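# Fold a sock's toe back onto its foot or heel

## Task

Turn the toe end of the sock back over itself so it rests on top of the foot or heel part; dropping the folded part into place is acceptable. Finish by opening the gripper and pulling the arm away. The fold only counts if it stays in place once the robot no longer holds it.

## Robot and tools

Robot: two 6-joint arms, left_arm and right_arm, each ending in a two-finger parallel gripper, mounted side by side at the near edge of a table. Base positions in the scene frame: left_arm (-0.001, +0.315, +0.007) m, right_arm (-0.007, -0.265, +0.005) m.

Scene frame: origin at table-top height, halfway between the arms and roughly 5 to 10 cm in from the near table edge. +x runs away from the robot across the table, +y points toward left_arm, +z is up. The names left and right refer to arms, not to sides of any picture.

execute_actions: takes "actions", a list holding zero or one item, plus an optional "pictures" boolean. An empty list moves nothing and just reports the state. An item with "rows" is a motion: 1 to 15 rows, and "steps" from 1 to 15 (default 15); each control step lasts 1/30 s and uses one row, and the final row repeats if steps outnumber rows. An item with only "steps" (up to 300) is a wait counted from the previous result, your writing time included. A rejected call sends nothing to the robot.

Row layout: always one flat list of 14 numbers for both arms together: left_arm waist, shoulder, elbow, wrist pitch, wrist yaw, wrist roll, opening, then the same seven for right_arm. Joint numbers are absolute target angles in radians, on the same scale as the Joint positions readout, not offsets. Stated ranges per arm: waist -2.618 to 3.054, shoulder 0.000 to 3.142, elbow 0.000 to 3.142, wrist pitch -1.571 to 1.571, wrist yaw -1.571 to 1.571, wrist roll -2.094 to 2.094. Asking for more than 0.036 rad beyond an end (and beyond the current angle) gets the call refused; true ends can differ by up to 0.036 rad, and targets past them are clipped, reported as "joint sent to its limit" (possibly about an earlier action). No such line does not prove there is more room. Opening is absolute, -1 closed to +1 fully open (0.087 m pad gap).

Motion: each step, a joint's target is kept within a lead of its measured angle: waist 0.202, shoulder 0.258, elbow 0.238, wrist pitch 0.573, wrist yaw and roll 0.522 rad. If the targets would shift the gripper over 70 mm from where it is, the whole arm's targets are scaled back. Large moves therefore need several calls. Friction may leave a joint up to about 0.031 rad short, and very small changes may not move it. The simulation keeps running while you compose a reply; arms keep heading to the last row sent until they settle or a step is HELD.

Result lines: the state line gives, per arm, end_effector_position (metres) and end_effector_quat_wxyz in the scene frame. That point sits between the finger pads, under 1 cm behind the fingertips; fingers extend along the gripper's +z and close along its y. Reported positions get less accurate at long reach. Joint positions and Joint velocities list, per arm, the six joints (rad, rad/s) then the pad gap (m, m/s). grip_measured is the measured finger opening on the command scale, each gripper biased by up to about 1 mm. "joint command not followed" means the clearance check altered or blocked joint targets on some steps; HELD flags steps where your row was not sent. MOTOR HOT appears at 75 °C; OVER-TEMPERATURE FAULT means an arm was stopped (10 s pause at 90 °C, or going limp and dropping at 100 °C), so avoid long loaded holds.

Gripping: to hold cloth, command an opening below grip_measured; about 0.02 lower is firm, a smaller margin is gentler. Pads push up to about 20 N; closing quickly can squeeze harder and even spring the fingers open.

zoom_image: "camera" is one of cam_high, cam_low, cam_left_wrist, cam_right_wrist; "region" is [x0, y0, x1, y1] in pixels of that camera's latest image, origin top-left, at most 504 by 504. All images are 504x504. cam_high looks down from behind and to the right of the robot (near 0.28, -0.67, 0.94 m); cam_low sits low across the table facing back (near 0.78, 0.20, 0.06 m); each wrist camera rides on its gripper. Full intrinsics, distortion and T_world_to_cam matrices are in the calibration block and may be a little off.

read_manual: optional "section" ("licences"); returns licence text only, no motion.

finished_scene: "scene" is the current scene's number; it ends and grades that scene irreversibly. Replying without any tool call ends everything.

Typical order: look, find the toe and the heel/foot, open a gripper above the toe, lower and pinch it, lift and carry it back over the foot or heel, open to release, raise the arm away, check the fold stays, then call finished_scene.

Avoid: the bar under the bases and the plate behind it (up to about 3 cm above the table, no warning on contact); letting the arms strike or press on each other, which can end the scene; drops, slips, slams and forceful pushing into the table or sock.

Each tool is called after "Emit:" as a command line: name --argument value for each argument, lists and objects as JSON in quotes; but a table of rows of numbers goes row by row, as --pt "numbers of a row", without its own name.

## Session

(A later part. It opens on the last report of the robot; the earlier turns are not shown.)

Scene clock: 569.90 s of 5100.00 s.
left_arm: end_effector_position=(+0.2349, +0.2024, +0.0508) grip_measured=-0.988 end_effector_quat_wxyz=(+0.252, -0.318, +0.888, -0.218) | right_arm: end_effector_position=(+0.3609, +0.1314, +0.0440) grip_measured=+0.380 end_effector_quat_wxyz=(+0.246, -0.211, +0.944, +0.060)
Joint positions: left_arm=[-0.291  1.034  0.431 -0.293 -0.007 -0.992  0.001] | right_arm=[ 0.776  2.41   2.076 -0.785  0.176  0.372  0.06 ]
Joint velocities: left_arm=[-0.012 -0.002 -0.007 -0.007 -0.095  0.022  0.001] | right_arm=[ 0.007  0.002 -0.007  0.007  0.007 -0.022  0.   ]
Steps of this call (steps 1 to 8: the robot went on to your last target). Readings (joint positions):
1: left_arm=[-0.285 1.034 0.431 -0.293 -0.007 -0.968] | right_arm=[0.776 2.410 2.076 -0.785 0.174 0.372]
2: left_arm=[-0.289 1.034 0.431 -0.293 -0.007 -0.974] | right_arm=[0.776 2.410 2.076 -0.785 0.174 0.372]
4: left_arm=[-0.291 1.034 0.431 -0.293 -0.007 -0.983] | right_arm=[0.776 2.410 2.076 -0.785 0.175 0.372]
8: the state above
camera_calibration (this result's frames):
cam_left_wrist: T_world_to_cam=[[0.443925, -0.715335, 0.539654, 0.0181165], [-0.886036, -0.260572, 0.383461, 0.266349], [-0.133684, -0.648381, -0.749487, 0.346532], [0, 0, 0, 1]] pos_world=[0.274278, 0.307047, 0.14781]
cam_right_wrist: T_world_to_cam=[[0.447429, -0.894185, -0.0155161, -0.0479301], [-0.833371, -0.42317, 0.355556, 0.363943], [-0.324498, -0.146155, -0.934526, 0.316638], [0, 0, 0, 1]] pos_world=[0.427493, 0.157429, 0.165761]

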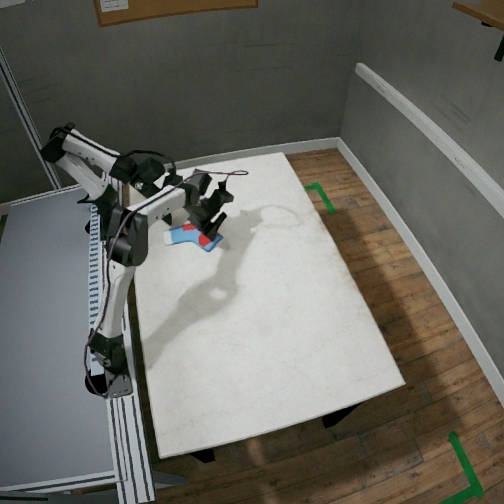

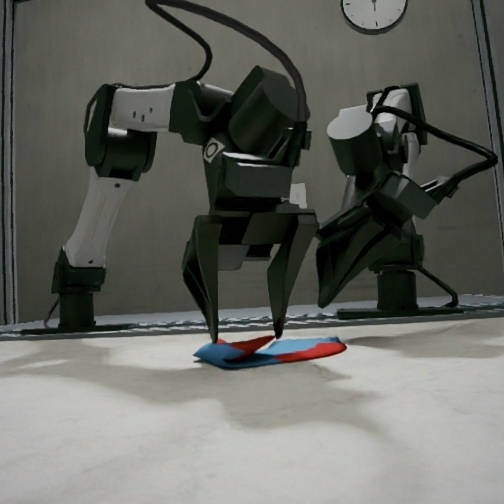

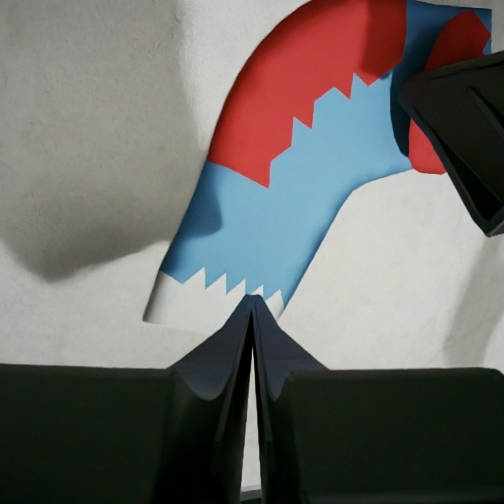

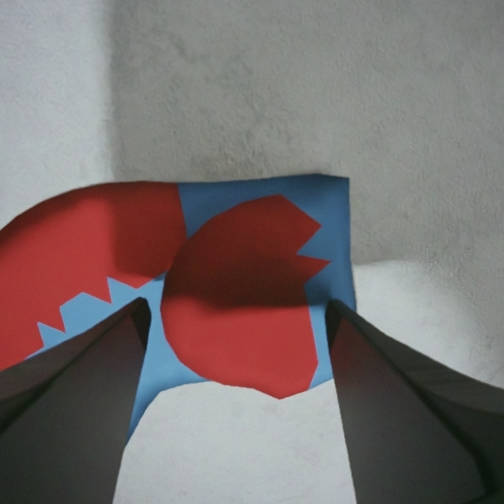

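Emit:
execute_actions --actions '[{"rows": [[-0.295,1.034,0.425,-0.295,-0.005,-1.0,-1.0,0.780,2.415,2.092,-0.805,0.180,0.376,0.38],[-0.295,1.034,0.425,-0.295,-0.005,-1.0,-1.0,0.780,2.415,2.098,-0.815,0.180,0.376,0.38],[-0.295,1.034,0.425,-0.295,-0.005,-1.0,-1.0,0.780,2.415,2.105,-0.825,0.180,0.376,0.38],[-0.295,1.034,0.425,-0.295,-0.005,-1.0,-1.0,0.780,2.415,2.112,-0.835,0.180,0.376,0.38],[-0.295,1.034,0.425,-0.295,-0.005,-1.0,-1.0,0.780,2.415,2.120,-0.845,0.180,0.376,0.38],[-0.295,1.034,0.425,-0.295,-0.005,-1.0,-1.0,0.780,2.415,2.128,-0.855,0.180,0.376,0.38],[-0.295,1.034,0.425,-0.295,-0.005,-1.0,-1.0,0.780,2.415,2.136,-0.864,0.180,0.376,0.38],[-0.295,1.034,0.425,-0.295,-0.005,-1.0,-1.0,0.780,2.415,2.144,-0.873,0.180,0.376,0.38],[-0.295,1.034,0.425,-0.295,-0.005,-1.0,-1.0,0.780,2.415,2.152,-0.881,0.180,0.376,0.38],[-0.295,1.034,0.425,-0.295,-0.005,-1.0,-1.0,0.780,2.415,2.160,-0.888,0.180,0.376,0.38],[-0.295,1.034,0.425,-0.295,-0.005,-1.0,-1.0,0.780,2.415,2.167,-0.893,0.180,0.376,0.38],[-0.295,1.034,0.425,-0.295,-0.005,-1.0,-1.0,0.780,2.415,2.172,-0.893,0.180,0.376,0.38],[-0.295,1.034,0.425,-0.295,-0.005,-1.0,-1.0,0.780,2.415,2.175,-0.893,0.180,0.376,0.38]], "steps": 15}]' --pictures false

Emit:
execute_actions --actions '[{"steps": 12}]'

Emit:
zoom_image --camera "cam_low" --region '[160, 250, 400, 400]'

Scene clock: 583.53 s of 5100.00 s.
left_arm: end_effector_position=(+0.2350, +0.2022, +0.0509) grip_measured=-0.988 end_effector_quat_wxyz=(+0.251, -0.320, +0.887, -0.219) | right_arm: end_effector_position=(+0.3626, +0.1337, +0.0660) grip_measured=+0.380 end_effector_quat_wxyz=(+0.250, -0.210, +0.943, +0.063)
Joint positions: left_arm=[-0.291  1.034  0.431 -0.293 -0.007 -0.999  0.001] | right_arm=[ 0.776  2.41   2.16  -0.859  0.176  0.372  0.06 ]
Joint velocities: left_arm=[-0.002 -0.002 -0.007 -0.051  0.037 -0.037 -0.   ] | right_arm=[ 0.007 -0.002  0.061 -0.066  0.022 -0.051 -0.   ]
Steps of this call (steps 1 to 30: the robot went on to your last target; steps 31 to 120: nothing new was sent; then 9.13 s passed at rest; steps 121 to 135: all 15 steps of this action). Readings (joint positions):
121: left_arm=[-0.291 1.034 0.431 -0.293 -0.007 -0.999] | right_arm=[0.776 2.410 2.076 -0.785 0.176 0.372]
122: left_arm=[-0.291 1.034 0.431 -0.293 -0.007 -0.999] | right_arm=[0.776 2.410 2.076 -0.786 0.176 0.372]
124: left_arm=[-0.291 1.034 0.431 -0.293 -0.007 -0.999] | right_arm=[0.776 2.410 2.082 -0.796 0.176 0.372]
128: left_arm=[-0.291 1.034 0.431 -0.293 -0.007 -0.999] | right_arm=[0.776 2.410 2.113 -0.824 0.176 0.372]
135: the state above

Scene clock: 583.93 s of 5100.00 s.
left_arm: end_effector_position=(+0.2350, +0.2022, +0.0509) grip_measured=-0.988 end_effector_quat_wxyz=(+0.251, -0.320, +0.887, -0.219) | right_arm: end_effector_position=(+0.3607, +0.1315, +0.0653) grip_measured=+0.380 end_effector_quat_wxyz=(+0.245, -0.211, +0.944, +0.059)
Joint positions: left_arm=[-0.291  1.034  0.431 -0.293 -0.007 -0.999  0.001] | right_arm=[ 0.776  2.41   2.161 -0.872  0.176  0.372  0.06 ]
Joint velocities: left_arm=[-0.017 -0.002 -0.007 -0.022 -0.022 -0.037 -0.   ] | right_arm=[ 0.022  0.012 -0.002 -0.007  0.037 -0.066  0.   ]
Steps of this call (steps 1 to 12: the robot went on to your last target). Readings (joint positions):
1: left_arm=[-0.291 1.034 0.431 -0.293 -0.007 -0.999] | right_arm=[0.776 2.410 2.161 -0.860 0.176 0.372]
2: left_arm=[-0.291 1.034 0.431 -0.293 -0.007 -0.999] | right_arm=[0.776 2.410 2.161 -0.862 0.176 0.372]
4: left_arm=[-0.291 1.034 0.431 -0.293 -0.007 -0.999] | right_arm=[0.776 2.410 2.161 -0.867 0.176 0.372]
8: left_arm=[-0.291 1.034 0.431 -0.293 -0.007 -0.999] | right_arm=[0.776 2.410 2.161 -0.871 0.176 0.372]
12: the state above
camera_calibration (this result's frames):
cam_left_wrist: T_world_to_cam=[[0.448317, -0.711029, 0.54171, 0.015839], [-0.884149, -0.263577, 0.385757, 0.266399], [-0.131502, -0.651893, -0.746822, 0.346598], [0, 0, 0, 1]] pos_world=[0.274014, 0.307424, 0.147502]
cam_right_wrist: T_world_to_cam=[[0.447224, -0.894307, -0.0143385, -0.0473594], [-0.833013, -0.422303, 0.35742, 0.355895], [-0.325698, -0.147903, -0.933834, 0.337181], [0, 0, 0, 1]] pos_world=[0.427465, 0.157812, 0.186988]

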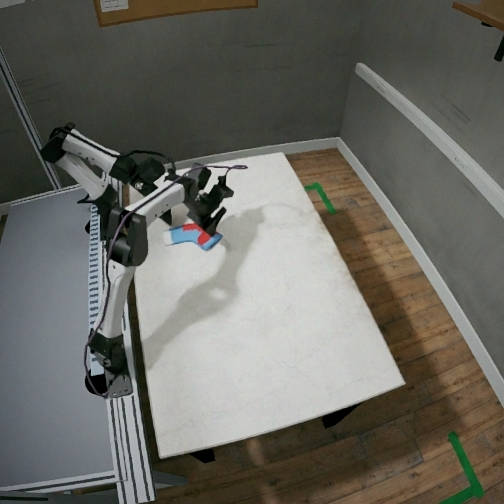

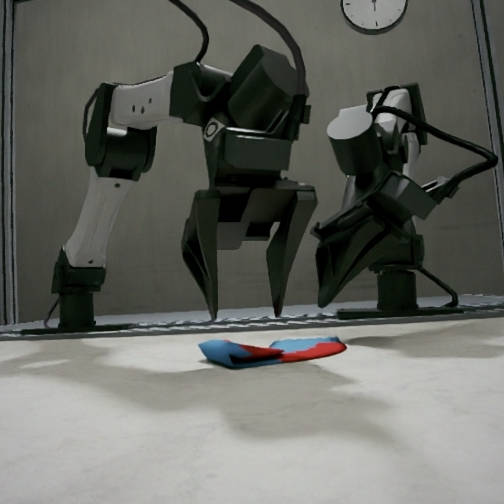

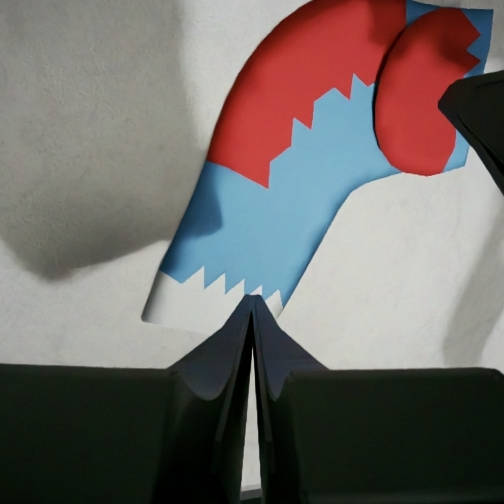

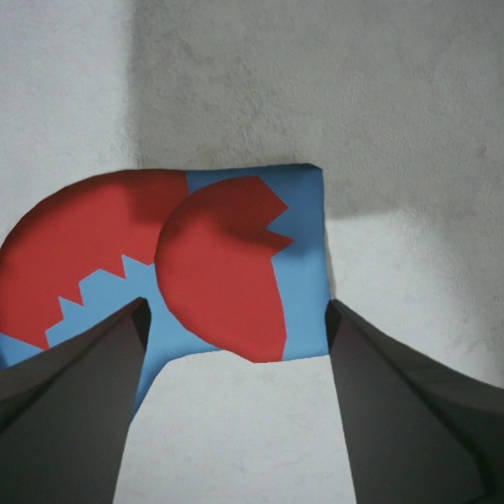

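Region (160, 250, 400, 400) of cam_low's 504x504 image, scaled by 2.100, with more detail than that image has; it fills the top 315 rows of this view, and the rest is white.

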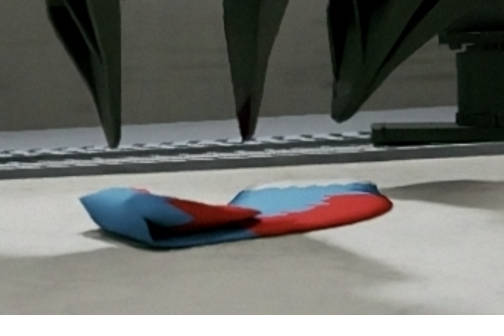

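Emit:
execute_actions --actions '[{"rows": [[-0.289,1.034,0.433,-0.295,-0.005,-1.0,-1.0,0.774,2.405,2.165,-0.880,0.178,0.374,0.38],[-0.281,1.034,0.439,-0.295,-0.005,-1.0,-1.0,0.768,2.398,2.165,-0.880,0.178,0.374,0.38],[-0.270,1.034,0.447,-0.295,-0.005,-1.0,-1.0,0.759,2.388,2.165,-0.880,0.178,0.374,0.38],[-0.256,1.034,0.459,-0.295,-0.005,-1.0,-1.0,0.747,2.376,2.165,-0.880,0.178,0.374,0.38],[-0.238,1.034,0.473,-0.295,-0.005,-1.0,-1.0,0.733,2.362,2.165,-0.880,0.178,0.374,0.38],[-0.218,1.034,0.489,-0.295,-0.005,-1.0,-1.0,0.716,2.345,2.165,-0.880,0.178,0.374,0.38],[-0.195,1.034,0.507,-0.295,-0.005,-1.0,-1.0,0.698,2.327,2.165,-0.880,0.178,0.374,0.38],[-0.171,1.034,0.526,-0.295,-0.005,-1.0,-1.0,0.679,2.308,2.165,-0.880,0.178,0.374,0.38],[-0.147,1.034,0.546,-0.295,-0.005,-1.0,-1.0,0.659,2.287,2.165,-0.880,0.178,0.374,0.38],[-0.121,1.034,0.566,-0.295,-0.005,-1.0,-1.0,0.638,2.265,2.165,-0.880,0.178,0.374,0.38],[-0.096,1.034,0.586,-0.295,-0.005,-1.0,-1.0,0.617,2.243,2.165,-0.880,0.178,0.374,0.38],[-0.071,1.034,0.606,-0.295,-0.005,-1.0,-1.0,0.597,2.222,2.165,-0.880,0.178,0.374,0.38],[-0.047,1.034,0.625,-0.295,-0.005,-1.0,-1.0,0.578,2.202,2.165,-0.880,0.178,0.374,0.38],[-0.024,1.034,0.643,-0.295,-0.005,-1.0,-1.0,0.560,2.183,2.165,-0.880,0.178,0.374,0.38],[-0.004,1.034,0.659,-0.295,-0.005,-1.0,-1.0,0.543,2.165,2.165,-0.880,0.178,0.374,0.38]], "steps": 15}]' --pictures false

Emit:
execute_actions --actions '[{"rows": [[0.014,1.034,0.673,-0.295,-0.005,-1.0,-1.0,0.529,2.150,2.165,-0.880,0.178,0.374,0.38],[0.028,1.034,0.685,-0.295,-0.005,-1.0,-1.0,0.517,2.138,2.165,-0.880,0.178,0.374,0.38],[0.039,1.034,0.693,-0.295,-0.005,-1.0,-1.0,0.508,2.128,2.165,-0.880,0.178,0.374,0.38],[0.047,1.034,0.699,-0.295,-0.005,-1.0,-1.0,0.502,2.122,2.165,-0.880,0.178,0.374,0.38],[0.049,1.034,0.701,-0.295,-0.005,-1.0,-1.0,0.500,2.120,2.165,-0.880,0.178,0.374,0.38]], "steps": 11}]'

Emit:
zoom_image --camera "cam_low" --region '[160, 290, 400, 400]'

Emit:
zoom_image --camera "cam_high" --region '[130, 190, 250, 280]'

Scene clock: 607.20 s of 5100.00 s.
left_arm: end_effector_position=(+0.3011, +0.2605, +0.1164) grip_measured=-0.988 end_effector_quat_wxyz=(+0.338, -0.413, +0.815, -0.224) | right_arm: end_effector_position=(+0.4295, +0.0532, +0.1728) grip_measured=+0.380 end_effector_quat_wxyz=(+0.332, -0.106, +0.933, +0.088)
Joint positions: left_arm=[-0.05   1.034  0.607 -0.301 -0.005 -0.999  0.001] | right_arm=[ 0.581  2.208  2.161 -0.874  0.175  0.372  0.06 ]
Joint velocities: left_arm=[ 0.642  0.002  0.554 -0.007 -0.007 -0.022  0.001] | right_arm=[-0.652 -0.716  0.032  0.007  0.022  0.007 -0.001]
Steps of this call (steps 1 to 30: the robot went on to your last target; steps 31 to 120: nothing new was sent; then 18.77 s passed at rest; steps 121 to 135: all 15 steps of this action). Readings (joint positions):
121: left_arm=[-0.291 1.034 0.431 -0.293 -0.007 -0.999] | right_arm=[0.776 2.410 2.161 -0.873 0.176 0.372]
122: left_arm=[-0.291 1.034 0.431 -0.293 -0.007 -0.999] | right_arm=[0.776 2.410 2.161 -0.873 0.176 0.372]
124: left_arm=[-0.284 1.034 0.431 -0.293 -0.007 -0.999] | right_arm=[0.774 2.407 2.161 -0.873 0.176 0.372]
128: left_arm=[-0.220 1.034 0.462 -0.304 -0.006 -0.999] | right_arm=[0.744 2.371 2.161 -0.874 0.174 0.372]
135: the state above

Scene clock: 607.57 s of 5100.00 s.
left_arm: end_effector_position=(+0.3228, +0.2895, +0.1480) grip_measured=-0.988 end_effector_quat_wxyz=(+0.380, -0.442, +0.781, -0.225) | right_arm: end_effector_position=(+0.4483, +0.0096, +0.2269) grip_measured=+0.380 end_effector_quat_wxyz=(+0.378, -0.059, +0.919, +0.095)
Joint positions: left_arm=[ 0.041  1.034  0.681 -0.292 -0.005 -0.999  0.001] | right_arm=[ 0.496  2.104  2.161 -0.874  0.182  0.372  0.06 ]
Joint velocities: left_arm=[-0.007 -0.002 -0.002  0.007 -0.007 -0.125 -0.   ] | right_arm=[ 0.002 -0.012  0.017  0.007 -0.022 -0.066 -0.002]
Steps of this call (steps 1 to 11: all 11 steps of this action). Readings (joint positions):
1: left_arm=[-0.028 1.034 0.625 -0.300 -0.005 -0.999] | right_arm=[0.558 2.184 2.161 -0.874 0.176 0.372]
2: left_arm=[-0.008 1.034 0.641 -0.298 -0.005 -0.999] | right_arm=[0.538 2.162 2.161 -0.874 0.177 0.372]
4: left_arm=[0.022 1.034 0.666 -0.295 -0.005 -0.999] | right_arm=[0.510 2.128 2.161 -0.874 0.180 0.372]
8: left_arm=[0.041 1.034 0.681 -0.292 -0.005 -0.999] | right_arm=[0.496 2.104 2.161 -0.874 0.182 0.372]
11: the state above
camera_calibration (this result's frames):
cam_left_wrist: T_world_to_cam=[[0.516106, -0.522073, 0.679024, -0.110976], [-0.814266, -0.544997, 0.199875, 0.415984], [0.265717, -0.656063, -0.706382, 0.354575], [0, 0, 0, 1]] pos_world=[0.30178, 0.401396, 0.242676]
cam_right_wrist: T_world_to_cam=[[0.201963, -0.970643, -0.130624, -0.0562626], [-0.973758, -0.213294, 0.0793803, 0.44383], [-0.104911, 0.111165, -0.988249, 0.409453], [0, 0, 0, 1]] pos_world=[0.486502, -0.00546116, 0.362061]

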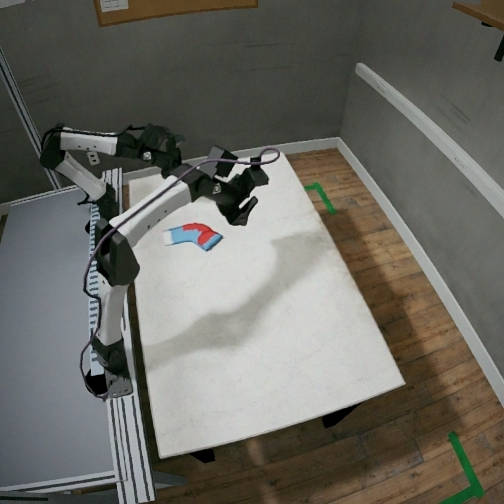

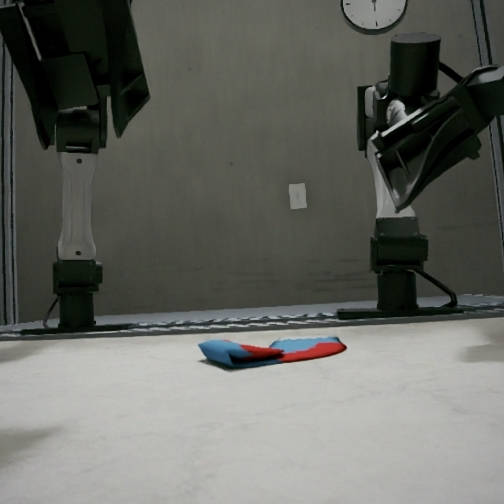

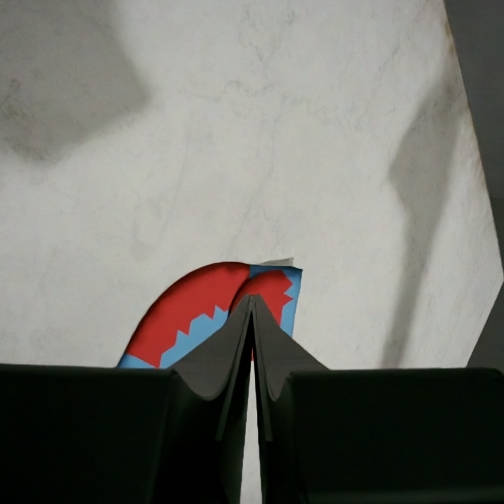

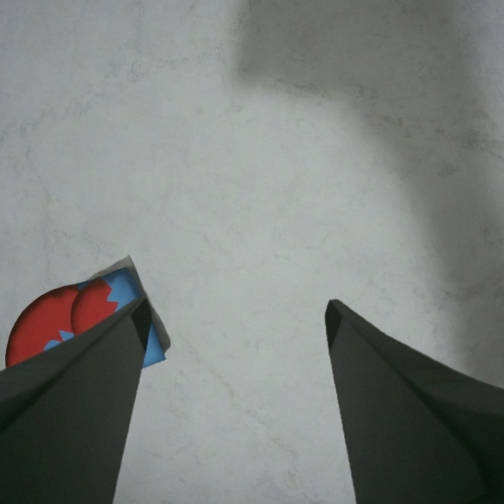

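Region (160, 290, 400, 400) of cam_low's 504x504 image, scaled by 2.100, with more detail than that image has; it fills the top 231 rows of this view, and the rest is white.

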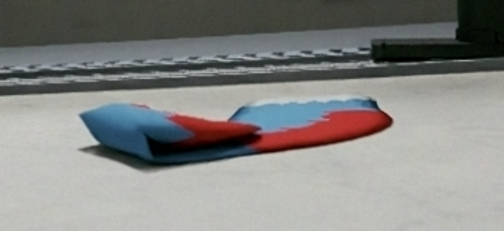

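Region (130, 190, 250, 280) of cam_high's 504x504 image, scaled by 4.200, with more detail than that image has; it fills the top 378 rows of this view, and the rest is white.

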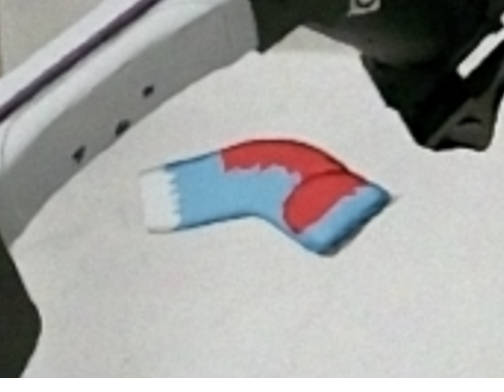

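Emit:
finished_scene --scene 2

The scene is finished: the task was done.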